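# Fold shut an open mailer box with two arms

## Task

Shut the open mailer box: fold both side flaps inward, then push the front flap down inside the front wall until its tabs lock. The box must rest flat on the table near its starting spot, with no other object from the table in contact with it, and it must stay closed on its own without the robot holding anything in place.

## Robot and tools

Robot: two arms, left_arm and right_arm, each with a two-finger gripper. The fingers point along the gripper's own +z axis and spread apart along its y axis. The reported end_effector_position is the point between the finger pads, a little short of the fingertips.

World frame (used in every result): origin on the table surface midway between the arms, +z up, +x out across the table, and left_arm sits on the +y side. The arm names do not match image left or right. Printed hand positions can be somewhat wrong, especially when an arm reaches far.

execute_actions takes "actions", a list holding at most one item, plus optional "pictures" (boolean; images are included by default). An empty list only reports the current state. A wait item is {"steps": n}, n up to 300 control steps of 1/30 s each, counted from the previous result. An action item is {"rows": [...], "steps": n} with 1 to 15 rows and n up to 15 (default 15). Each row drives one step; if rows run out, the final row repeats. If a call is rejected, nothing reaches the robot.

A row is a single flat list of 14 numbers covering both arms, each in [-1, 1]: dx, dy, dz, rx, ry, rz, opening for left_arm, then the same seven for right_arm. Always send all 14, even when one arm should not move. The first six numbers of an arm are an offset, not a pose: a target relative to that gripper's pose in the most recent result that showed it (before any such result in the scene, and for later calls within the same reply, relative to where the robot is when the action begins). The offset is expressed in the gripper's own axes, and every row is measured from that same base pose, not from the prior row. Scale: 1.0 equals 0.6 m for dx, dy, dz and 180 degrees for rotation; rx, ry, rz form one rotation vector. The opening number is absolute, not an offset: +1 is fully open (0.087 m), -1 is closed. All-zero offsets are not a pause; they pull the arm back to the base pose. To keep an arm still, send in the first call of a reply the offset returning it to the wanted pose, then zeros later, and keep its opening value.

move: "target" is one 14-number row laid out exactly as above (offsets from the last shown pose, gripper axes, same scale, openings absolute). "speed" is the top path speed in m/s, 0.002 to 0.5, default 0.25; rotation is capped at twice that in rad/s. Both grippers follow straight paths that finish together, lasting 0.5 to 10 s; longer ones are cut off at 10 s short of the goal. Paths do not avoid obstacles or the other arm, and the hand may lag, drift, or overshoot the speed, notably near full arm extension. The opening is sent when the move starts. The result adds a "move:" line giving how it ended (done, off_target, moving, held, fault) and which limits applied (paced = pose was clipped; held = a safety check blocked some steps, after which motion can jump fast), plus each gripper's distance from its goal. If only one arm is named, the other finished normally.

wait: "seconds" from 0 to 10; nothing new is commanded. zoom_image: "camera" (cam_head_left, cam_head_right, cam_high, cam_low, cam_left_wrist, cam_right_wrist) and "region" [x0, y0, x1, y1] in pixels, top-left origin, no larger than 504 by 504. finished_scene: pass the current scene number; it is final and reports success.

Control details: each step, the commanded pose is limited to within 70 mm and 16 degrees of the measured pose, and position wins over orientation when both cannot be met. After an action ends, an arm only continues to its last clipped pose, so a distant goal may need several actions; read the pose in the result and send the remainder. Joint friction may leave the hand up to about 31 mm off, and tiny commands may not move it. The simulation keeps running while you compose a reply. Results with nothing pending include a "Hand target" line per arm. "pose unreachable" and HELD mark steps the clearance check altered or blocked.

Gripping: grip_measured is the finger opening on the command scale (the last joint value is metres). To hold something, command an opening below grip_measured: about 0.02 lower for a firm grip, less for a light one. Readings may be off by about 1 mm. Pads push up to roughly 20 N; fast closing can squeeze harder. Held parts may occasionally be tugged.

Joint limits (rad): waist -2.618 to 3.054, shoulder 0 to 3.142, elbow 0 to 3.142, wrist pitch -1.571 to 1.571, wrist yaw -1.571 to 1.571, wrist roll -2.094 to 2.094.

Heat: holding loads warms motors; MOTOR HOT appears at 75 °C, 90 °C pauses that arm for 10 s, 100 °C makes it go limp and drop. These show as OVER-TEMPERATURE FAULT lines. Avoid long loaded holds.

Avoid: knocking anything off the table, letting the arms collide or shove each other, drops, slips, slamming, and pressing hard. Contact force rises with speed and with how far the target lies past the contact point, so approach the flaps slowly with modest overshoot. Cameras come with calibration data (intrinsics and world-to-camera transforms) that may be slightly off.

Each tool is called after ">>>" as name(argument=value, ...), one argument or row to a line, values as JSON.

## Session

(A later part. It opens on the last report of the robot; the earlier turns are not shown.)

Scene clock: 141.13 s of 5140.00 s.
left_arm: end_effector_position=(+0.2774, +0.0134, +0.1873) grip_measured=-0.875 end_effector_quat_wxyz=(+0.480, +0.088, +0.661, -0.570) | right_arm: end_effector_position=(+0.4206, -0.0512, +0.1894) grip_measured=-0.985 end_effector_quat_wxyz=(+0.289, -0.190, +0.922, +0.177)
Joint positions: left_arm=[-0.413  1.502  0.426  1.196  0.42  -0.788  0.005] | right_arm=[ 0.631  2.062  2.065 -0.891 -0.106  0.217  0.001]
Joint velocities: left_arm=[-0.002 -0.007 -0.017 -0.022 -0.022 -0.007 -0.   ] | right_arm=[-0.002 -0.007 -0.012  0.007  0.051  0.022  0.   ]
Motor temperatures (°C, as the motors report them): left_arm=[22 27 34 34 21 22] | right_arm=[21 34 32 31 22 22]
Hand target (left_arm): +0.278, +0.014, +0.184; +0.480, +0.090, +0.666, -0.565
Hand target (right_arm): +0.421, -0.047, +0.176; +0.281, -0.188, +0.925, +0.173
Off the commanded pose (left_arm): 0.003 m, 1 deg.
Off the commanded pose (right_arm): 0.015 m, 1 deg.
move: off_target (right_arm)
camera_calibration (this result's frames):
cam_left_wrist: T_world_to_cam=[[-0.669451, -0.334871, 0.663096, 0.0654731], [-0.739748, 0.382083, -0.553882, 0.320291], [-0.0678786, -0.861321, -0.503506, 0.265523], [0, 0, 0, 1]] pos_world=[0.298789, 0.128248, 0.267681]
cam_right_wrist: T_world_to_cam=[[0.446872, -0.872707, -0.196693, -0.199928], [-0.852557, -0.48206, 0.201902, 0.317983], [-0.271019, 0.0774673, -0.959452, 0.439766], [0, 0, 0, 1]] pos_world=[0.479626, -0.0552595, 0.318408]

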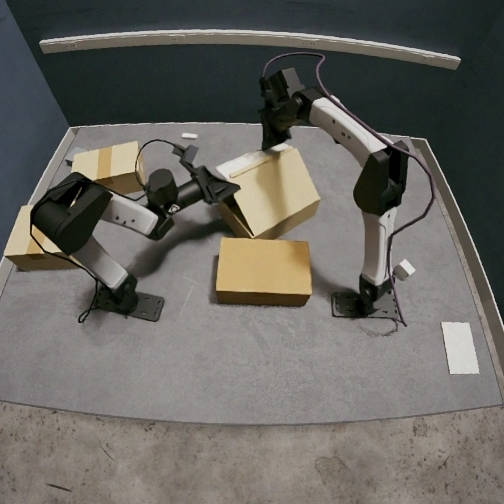

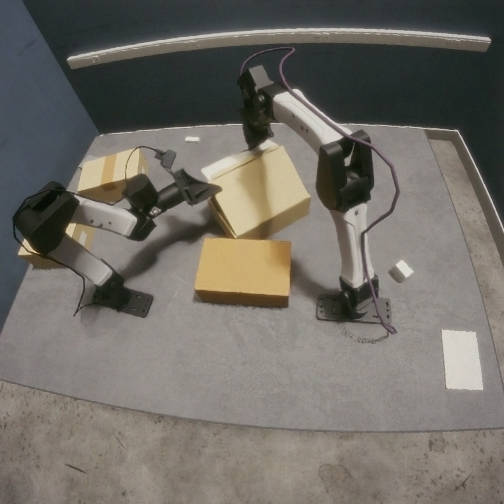

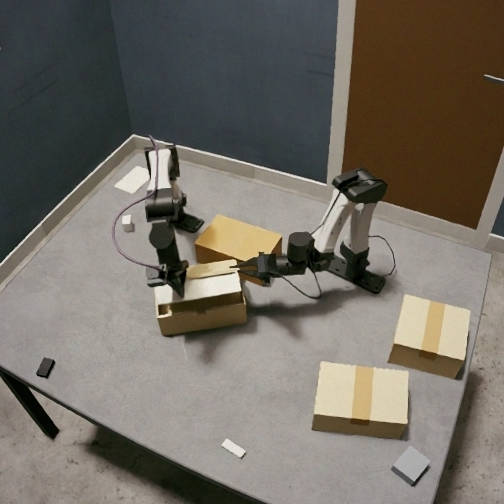

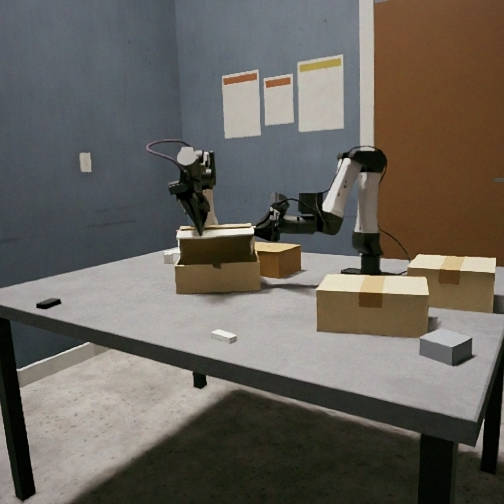

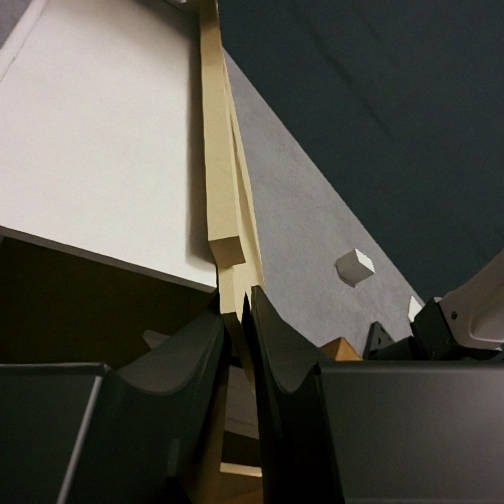

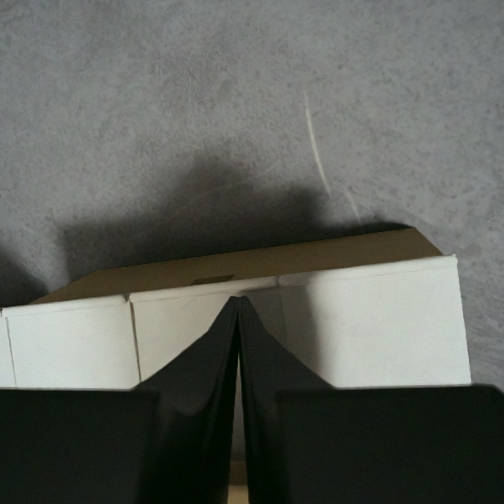

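Folding. Now back-down with more pitch.

>>> move(
  target=[0,0,0,0,0,0,-0.9,0.09,0,0.02,0,0.17,0,-1],
  speed=0.06,
)

Scene clock: 147.20 s of 5140.00 s.
left_arm: end_effector_position=(+0.2764, +0.0129, +0.1879) grip_measured=-0.881 end_effector_quat_wxyz=(+0.477, +0.087, +0.661, -0.573) | right_arm: end_effector_position=(+0.3950, -0.0511, +0.1628) grip_measured=-0.985 end_effector_quat_wxyz=(+0.130, -0.220, +0.954, +0.157)
Joint positions: left_arm=[-0.413  1.502  0.426  1.198  0.424 -0.796  0.005] | right_arm=[ 0.631  2.504  2.831 -1.537 -0.2    0.169  0.001]
Joint velocities: left_arm=[ 0.007 -0.007 -0.007  0.051 -0.066  0.007  0.   ] | right_arm=[-0.012 -0.007 -0.007 -0.022 -0.022  0.037  0.001]
Motor temperatures (°C, as the motors report them): left_arm=[22 28 34 35 21 22] | right_arm=[21 35 32 31 22 22]
Hand target (left_arm): +0.277, +0.013, +0.187; +0.480, +0.088, +0.662, -0.570
Hand target (right_arm): +0.386, -0.058, +0.150; +0.093, -0.219, +0.960, +0.150
Off the commanded pose (left_arm): 0.001 m, 1 deg.
Off the commanded pose (right_arm): 0.020 m, 12 deg.
elbow stopped short (right arm): the move would have taken joint 3 (elbow) straighter than the controller allows; a more bent joint 3 avoids this.
joint sent to its limit (right arm) — the command would take joint 4 (wrist pitch) past its lower limit, so that joint was sent only as far as its limit.
move: off_target (right_arm)
camera_calibration (this result's frames):
cam_left_wrist: T_world_to_cam=[[-0.667837, -0.327852, 0.668212, 0.0627731], [-0.740502, 0.383338, -0.552005, 0.319912], [-0.0751752, -0.863461, -0.498783, 0.266543], [0, 0, 0, 1]] pos_world=[0.298855, 0.128095, 0.267594]
cam_right_wrist: T_world_to_cam=[[0.461868, -0.858793, -0.221706, -0.19479], [-0.704664, -0.507097, 0.496288, 0.193923], [-0.538635, -0.0729911, -0.839372, 0.485779], [0, 0, 0, 1]] pos_world=[0.488275, -0.0334894, 0.268322]

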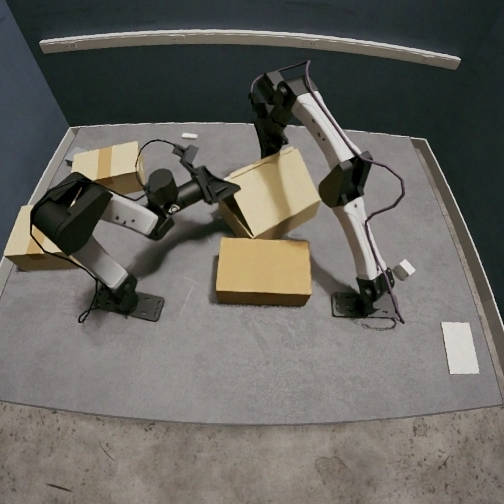

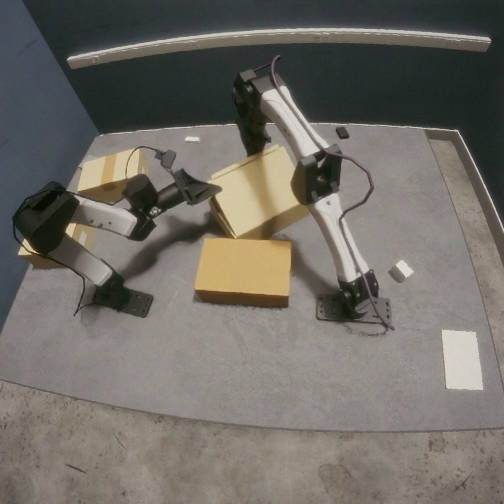

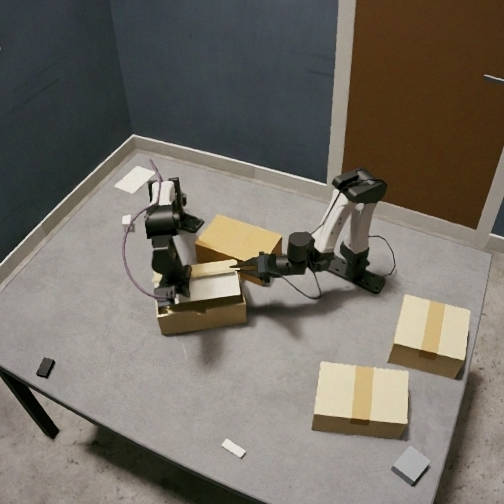

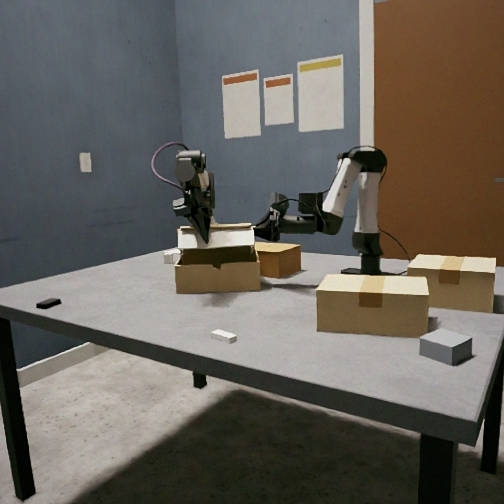

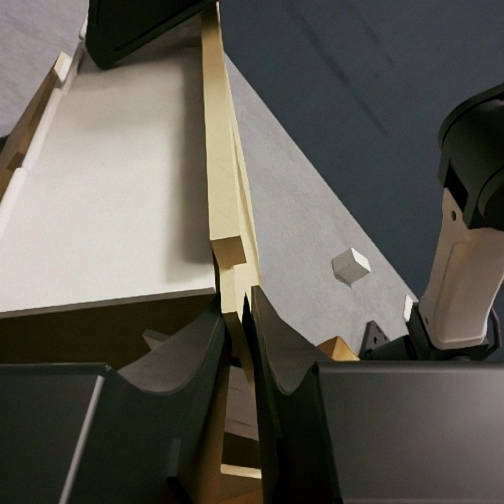

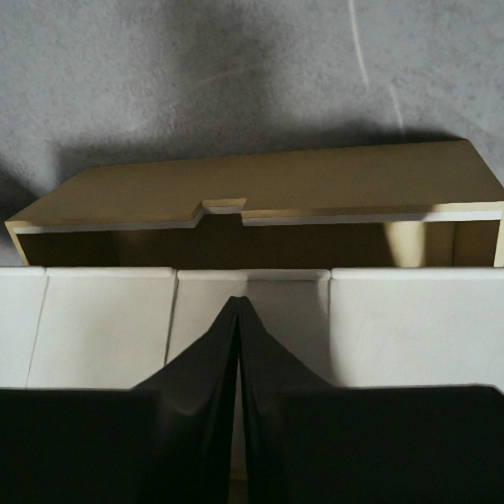

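>>> move(
  target=[0,0,0,0,0,0,-0.9,0.04,0,0,0,0,0,-1],
  speed=0.03,
)

>>> move(
  target=[0,0,0,0,0,0,-0.9,-0.04,0,-0.17,0,-0.1,0,-1],
  speed=0.1,
)

>>> move(
  target=[-0.112,0.11,-0.077,0.131,0.119,-0.02,-0.9,0,0,0,0,0,0,-1],
  speed=0.05,
)

Scene clock: 153.37 s of 5140.00 s.
left_arm: end_effector_position=(+0.2702, +0.0104, +0.1878) grip_measured=-0.885 end_effector_quat_wxyz=(+0.464, +0.097, +0.660, -0.583) | right_arm: end_effector_position=(+0.3813, -0.0611, +0.1531) grip_measured=-0.985 end_effector_quat_wxyz=(+0.135, -0.220, +0.953, +0.157)
Joint positions: left_arm=[-0.413  1.502  0.426  1.198  0.46  -0.808  0.005] | right_arm=[ 0.631  2.247  2.315 -1.269 -0.195  0.169  0.001]
Joint velocities: left_arm=[-0.012  0.012  0.007 -0.051 -0.022  0.125 -0.   ] | right_arm=[ 0.007 -0.012 -0.022 -0.007 -0.051  0.037 -0.   ]
Motor temperatures (°C, as the motors report them): left_arm=[22 28 34 35 21 22] | right_arm=[21 36 31 30 22 22]
Hand target (left_arm): +0.276, +0.013, +0.188; +0.477, +0.087, +0.661, -0.573
Hand target (right_arm): +0.374, -0.060, +0.154; +0.129, -0.220, +0.954, +0.157
Off the commanded pose (left_arm): 0.007 m, 2 deg.
Off the commanded pose (right_arm): 0.007 m, 1 deg.
After step 90, 2.07 s passed at rest.
move: done
camera_calibration (this result's frames):
cam_left_wrist: T_world_to_cam=[[-0.67473, -0.301471, 0.673687, 0.0583741], [-0.729754, 0.409088, -0.547819, 0.31229], [-0.110446, -0.861256, -0.496024, 0.272864], [0, 0, 0, 1]] pos_world=[0.297418, 0.12485, 0.2671]
cam_right_wrist: T_world_to_cam=[[0.463136, -0.858898, -0.218628, -0.200155], [-0.710292, -0.507236, 0.488054, 0.187384], [-0.530085, -0.0707459, -0.844988, 0.467178], [0, 0, 0, 1]] pos_world=[0.47344, -0.0438138, 0.259547]

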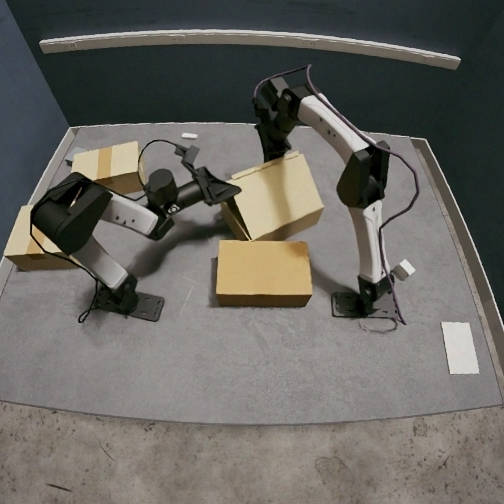

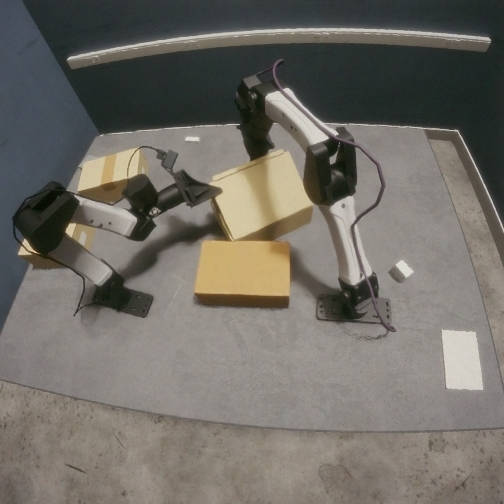

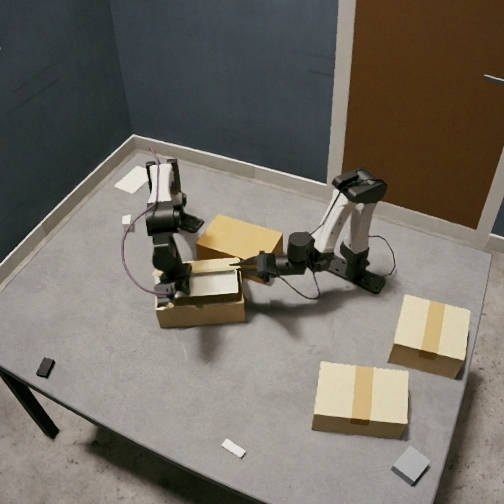

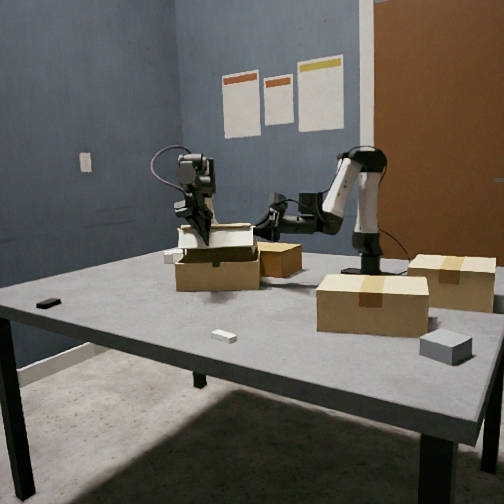

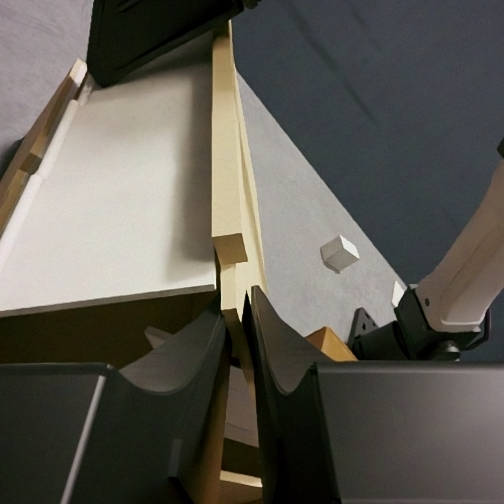

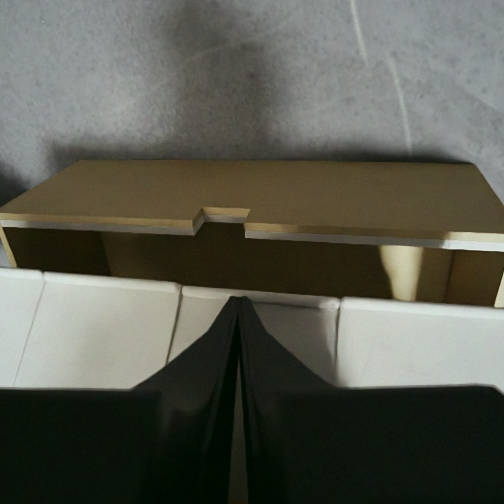

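Scene clock: 155.33 s of 5140.00 s.
left_arm: end_effector_position=(+0.2685, +0.0097, +0.1890) grip_measured=-0.895 end_effector_quat_wxyz=(+0.460, +0.098, +0.659, -0.587) | right_arm: end_effector_position=(+0.3794, -0.0848, +0.2497) grip_measured=-0.985 end_effector_quat_wxyz=(+0.273, -0.203, +0.921, +0.187)
Joint positions: left_arm=[-0.413  1.502  0.426  1.203  0.469 -0.816  0.005] | right_arm=[ 0.602  1.938  2.146 -1.12  -0.161  0.179  0.001]
Joint velocities: left_arm=[-0.012 -0.012 -0.002  0.007  0.037 -0.081 -0.002] | right_arm=[ 0.012 -0.032 -0.007  0.022  0.007  0.037 -0.   ]
Motor temperatures (°C, as the motors report them): left_arm=[22 28 34 35 21 22] | right_arm=[21 37 31 30 22 22]
Hand target (left_arm): +0.270, +0.010, +0.188; +0.464, +0.097, +0.660, -0.583
Hand target (right_arm): +0.382, -0.089, +0.253; +0.282, -0.194, +0.921, +0.187
Off the commanded pose (left_arm): 0.002 m, 1 deg.
Off the commanded pose (right_arm): 0.007 m, 2 deg.
move: done
camera_calibration (this result's frames):
cam_left_wrist: T_world_to_cam=[[-0.675698, -0.290774, 0.677409, 0.0556592], [-0.727316, 0.412769, -0.5483, 0.311389], [-0.120182, -0.863175, -0.490392, 0.274283], [0, 0, 0, 1]] pos_world=[0.297051, 0.124407, 0.267537]
cam_right_wrist: T_world_to_cam=[[0.471756, -0.855183, -0.214728, -0.202494], [-0.829271, -0.513078, 0.221498, 0.238064], [-0.299593, 0.0735751, -0.951226, 0.497479], [0, 0, 0, 1]] pos_world=[0.441988, -0.0876265, 0.377003]

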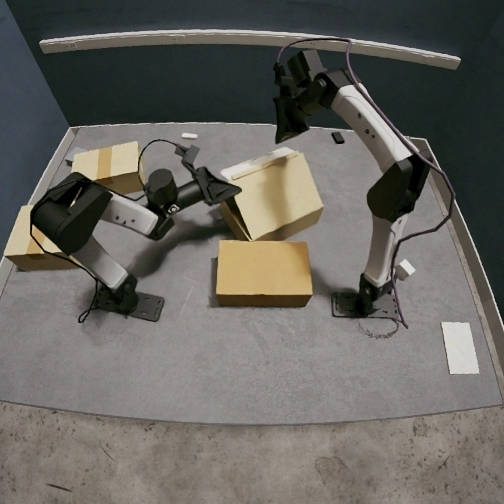

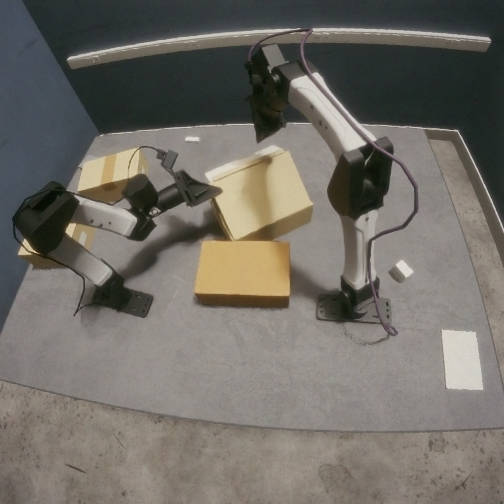

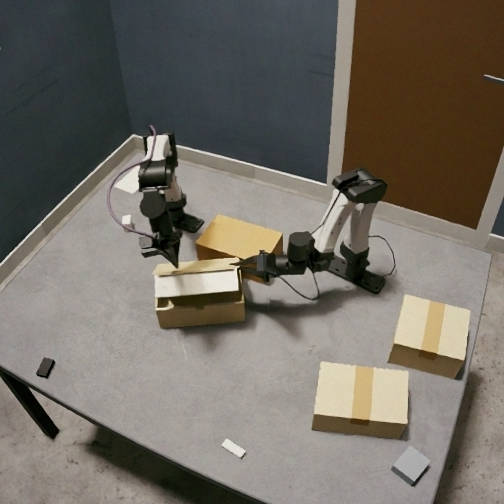

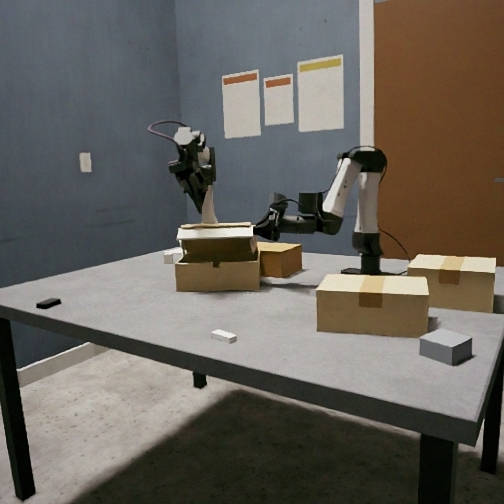

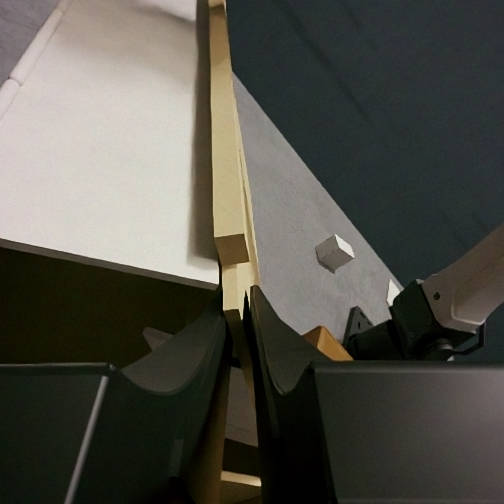

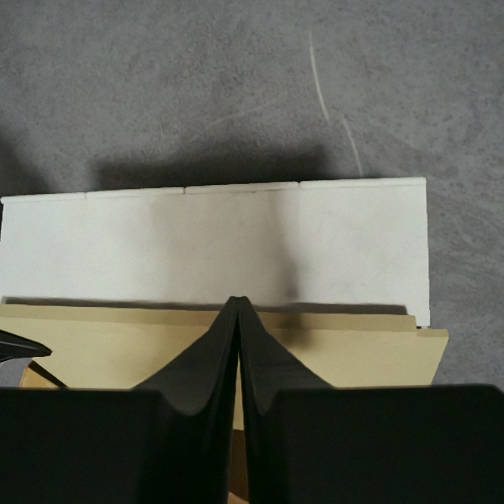

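Scene clock: 161.17 s of 5140.00 s.
left_arm: end_effector_position=(+0.3240, +0.0951, +0.1867) grip_measured=-0.897 end_effector_quat_wxyz=(+0.291, +0.277, +0.628, -0.667) | right_arm: end_effector_position=(+0.3795, -0.0848, +0.2498) grip_measured=-0.985 end_effector_quat_wxyz=(+0.274, -0.203, +0.921, +0.187)
Joint positions: left_arm=[ 0.053  1.955  0.884  1.562  1.446 -1.232  0.005] | right_arm=[ 0.602  1.938  2.146 -1.12  -0.161  0.179  0.001]
Joint velocities: left_arm=[-0.012  0.012  0.017  0.037 -0.051 -0.051  0.001] | right_arm=[ 0.002  0.012 -0.007 -0.037 -0.095 -0.037 -0.   ]
Motor temperatures (°C, as the motors report them): left_arm=[22 28 34 34 21 22] | right_arm=[21 37 31 31 22 22]
Hand target (left_arm): +0.327, +0.098, +0.182; +0.285, +0.279, +0.630, -0.666
Hand target (right_arm): +0.379, -0.085, +0.250; +0.274, -0.203, +0.921, +0.187
Off the commanded pose (left_arm): 0.004 m, 4 deg.
Off the commanded pose (right_arm): 0.000 m, 0 deg.
joint sent to its limit (left arm) — the command would take joint 4 (wrist pitch) past its upper limit, so that joint was sent only as far as its limit.
move: off_target (left_arm)
camera_calibration (this result's frames):
cam_left_wrist: T_world_to_cam=[[-0.740911, 0.0472891, 0.669936, 0.109949], [-0.417195, 0.749306, -0.514285, 0.176401], [-0.526307, -0.660533, -0.53544, 0.474233], [0, 0, 0, 1]] pos_world=[0.404649, 0.175869, 0.270985]
cam_right_wrist: T_world_to_cam=[[0.471825, -0.85514, -0.214748, -0.202498], [-0.829343, -0.513122, 0.221126, 0.238252], [-0.299285, 0.0737668, -0.951308, 0.49746], [0, 0, 0, 1]] pos_world=[0.442018, -0.0876078, 0.377068]

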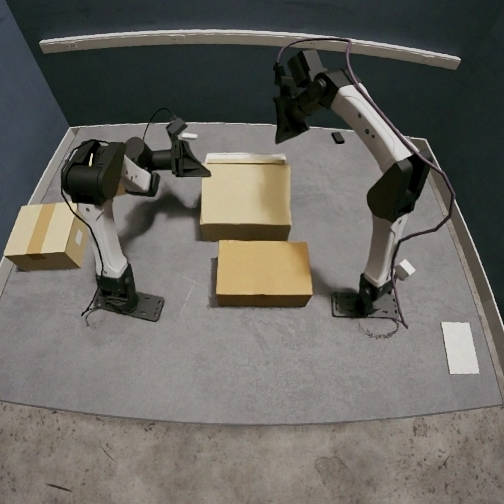

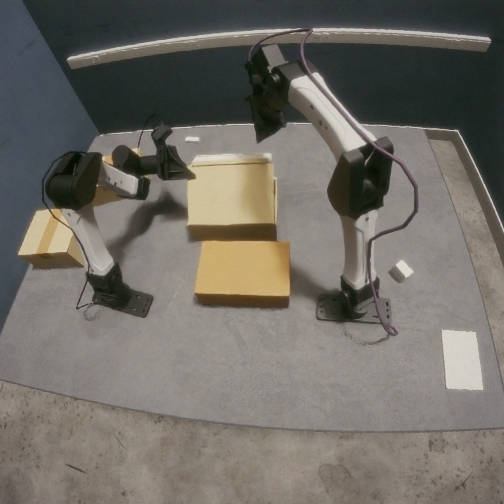

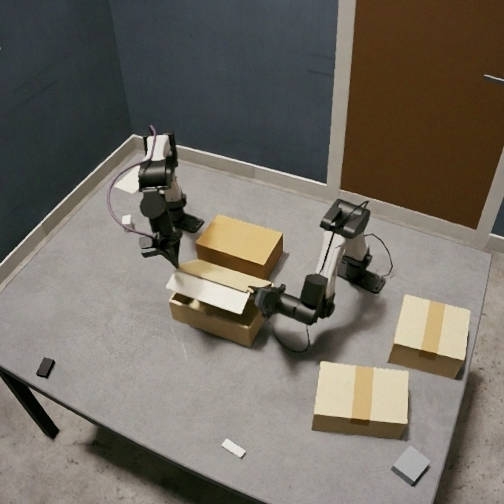

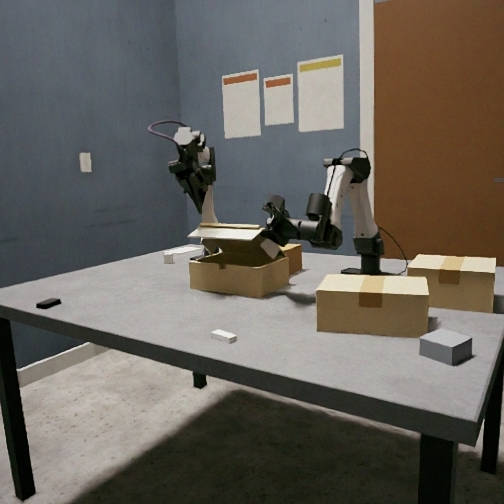

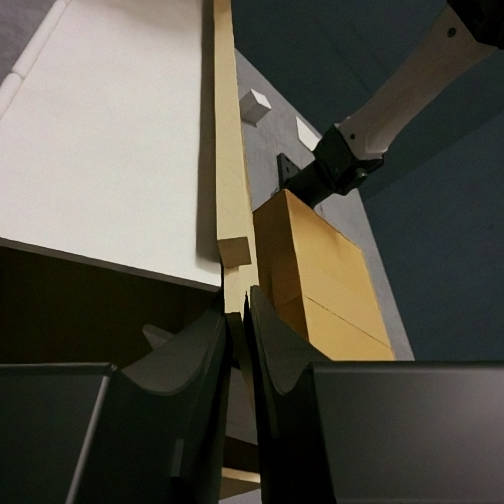

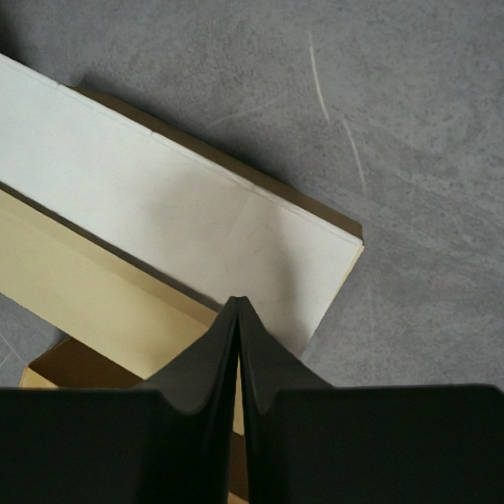

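>>> move(
  target=[0,0,0,0,0,0,-0.93,0.033,0.032,0.11,0,0,0,-1],
  speed=0.05,
)

Scene clock: 166.73 s of 5140.00 s.
left_arm: end_effector_position=(+0.3239, +0.0951, +0.1870) grip_measured=-0.910 end_effector_quat_wxyz=(+0.288, +0.275, +0.628, -0.668) | right_arm: end_effector_position=(+0.3829, -0.0482, +0.2011) grip_measured=-0.985 end_effector_quat_wxyz=(+0.277, -0.205, +0.919, +0.189)
Joint positions: left_arm=[ 0.053  1.955  0.885  1.562  1.446 -1.239  0.004] | right_arm=[ 0.673  1.953  1.957 -0.9   -0.12   0.23   0.001]
Joint velocities: left_arm=[ 0.012  0.017 -0.002  0.007 -0.066 -0.051 -0.001] | right_arm=[-0.012 -0.007 -0.007  0.081  0.022 -0.037  0.   ]
Motor temperatures (°C, as the motors report them): left_arm=[22 29 34 34 21 22] | right_arm=[21 37 31 31 22 22]
Hand target (left_arm): +0.324, +0.095, +0.187; +0.291, +0.277, +0.628, -0.667
Hand target (right_arm): +0.384, -0.044, +0.191; +0.273, -0.203, +0.922, +0.187
Off the commanded pose (left_arm): 0.000 m, 0 deg.
Off the commanded pose (right_arm): 0.011 m, 1 deg.
After step 90, 0.70 s passed at rest.
move: off_target (right_arm)
camera_calibration (this result's frames):
cam_left_wrist: T_world_to_cam=[[-0.736538, 0.0475923, 0.67472, 0.107314], [-0.420215, 0.74947, -0.51158, 0.176937], [-0.53003, -0.660325, -0.532014, 0.474856], [0, 0, 0, 1]] pos_world=[0.40508, 0.175843, 0.27074]
cam_right_wrist: T_world_to_cam=[[0.478093, -0.851815, -0.214099, -0.185637], [-0.828143, -0.51839, 0.21319, 0.27156], [-0.292585, 0.07538, -0.953264, 0.447389], [0, 0, 0, 1]] pos_world=[0.444542, -0.0510788, 0.328841]

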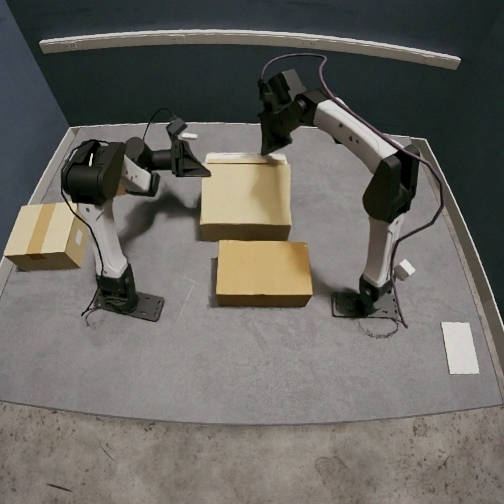

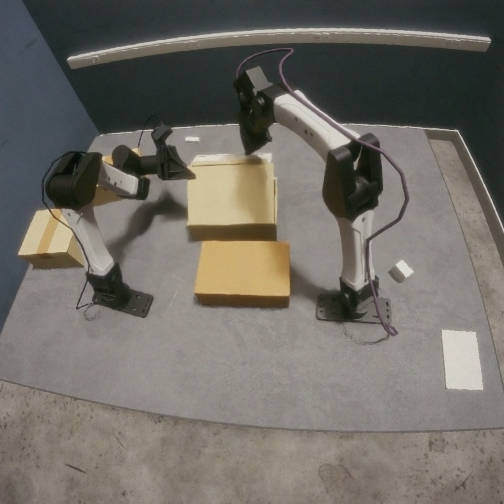

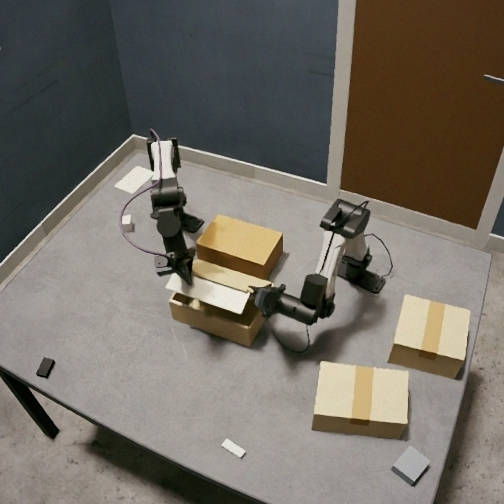

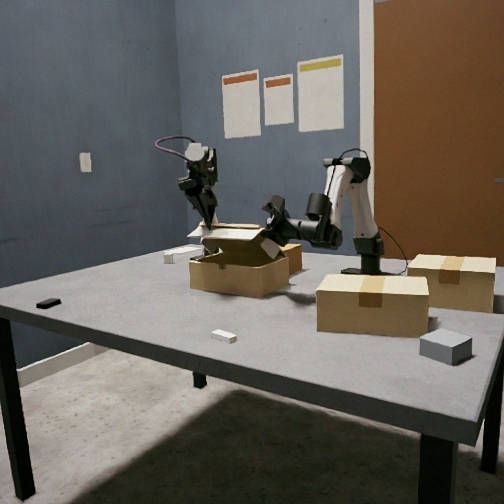

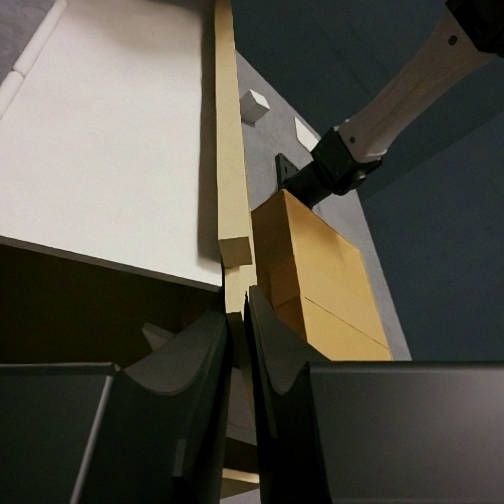

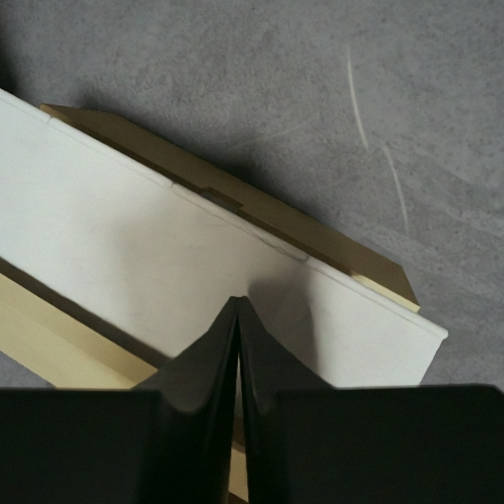

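>>> move(
  target=[0,0,0,0,0,0,-0.93,0.053,-0.02,0.072,0,0.15,0,-1],
  speed=0.06,
)

Scene clock: 172.77 s of 5140.00 s.
left_arm: end_effector_position=(+0.3238, +0.0951, +0.1871) grip_measured=-0.911 end_effector_quat_wxyz=(+0.288, +0.274, +0.629, -0.668) | right_arm: end_effector_position=(+0.3831, -0.0422, +0.1543) grip_measured=-0.985 end_effector_quat_wxyz=(+0.107, -0.235, +0.952, +0.162)
Joint positions: left_arm=[ 0.053  1.955  0.885  1.562  1.446 -1.242  0.004] | right_arm=[ 0.652  2.521  2.829 -1.554 -0.224  0.16   0.001]
Joint velocities: left_arm=[ 0.002 -0.007 -0.022  0.007 -0.007 -0.037 -0.   ] | right_arm=[-0.002  0.017 -0.007 -0.007 -0.007 -0.007  0.   ]
Motor temperatures (°C, as the motors report them): left_arm=[22 30 34 33 21 22] | right_arm=[21 37 32 31 22 22]
Hand target (left_arm): +0.324, +0.095, +0.187; +0.288, +0.275, +0.628, -0.668
Hand target (right_arm): +0.384, -0.046, +0.148; +0.097, -0.235, +0.954, +0.159
Off the commanded pose (left_arm): 0.000 m, 0 deg.
Off the commanded pose (right_arm): 0.010 m, 7 deg.
elbow stopped short (right arm): the move would have taken joint 3 (elbow) straighter than the controller allows; a more bent joint 3 avoids this.
joint sent to its limit (right arm) — the command would take joint 4 (wrist pitch) past its lower limit, so that joint was sent only as far as its limit.
move: off_target (right_arm)
camera_calibration (this result's frames):
cam_left_wrist: T_world_to_cam=[[-0.734731, 0.0475724, 0.676688, 0.106274], [-0.421722, 0.74931, -0.510573, 0.177305], [-0.531338, -0.660508, -0.530479, 0.47505], [0, 0, 0, 1]] pos_world=[0.405268, 0.175862, 0.270617]
cam_right_wrist: T_world_to_cam=[[0.484336, -0.841825, -0.238221, -0.188854], [-0.664845, -0.531143, 0.525231, 0.17353], [-0.568682, -0.0960085, -0.816935, 0.479853], [0, 0, 0, 1]] pos_world=[0.479723, -0.0207431, 0.255876]

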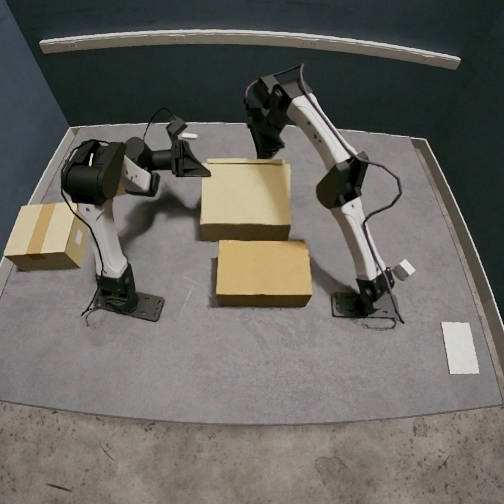

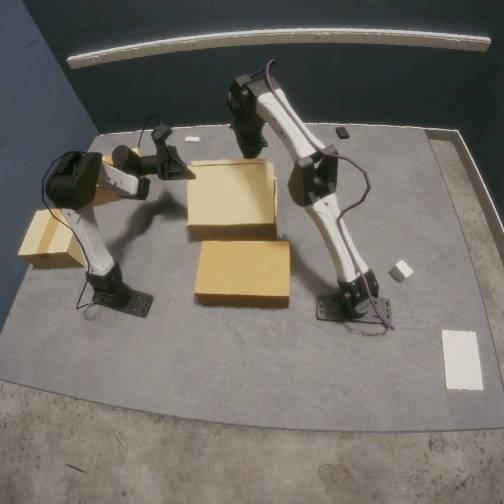

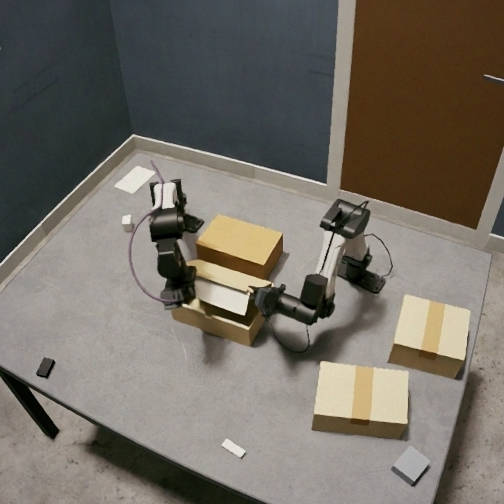

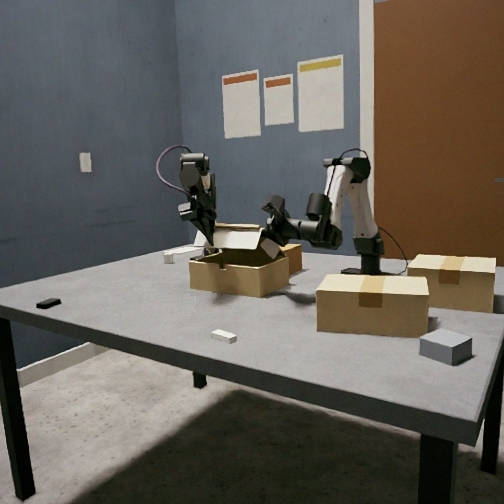

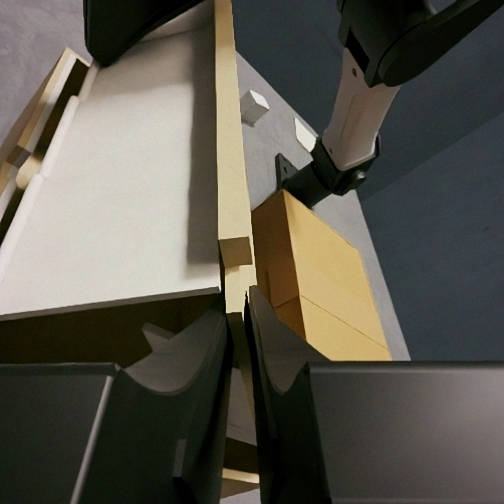

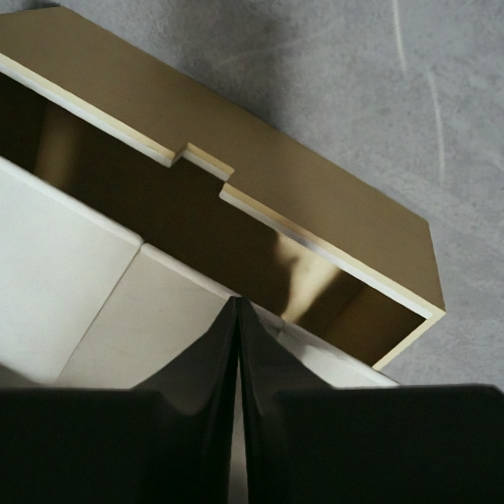

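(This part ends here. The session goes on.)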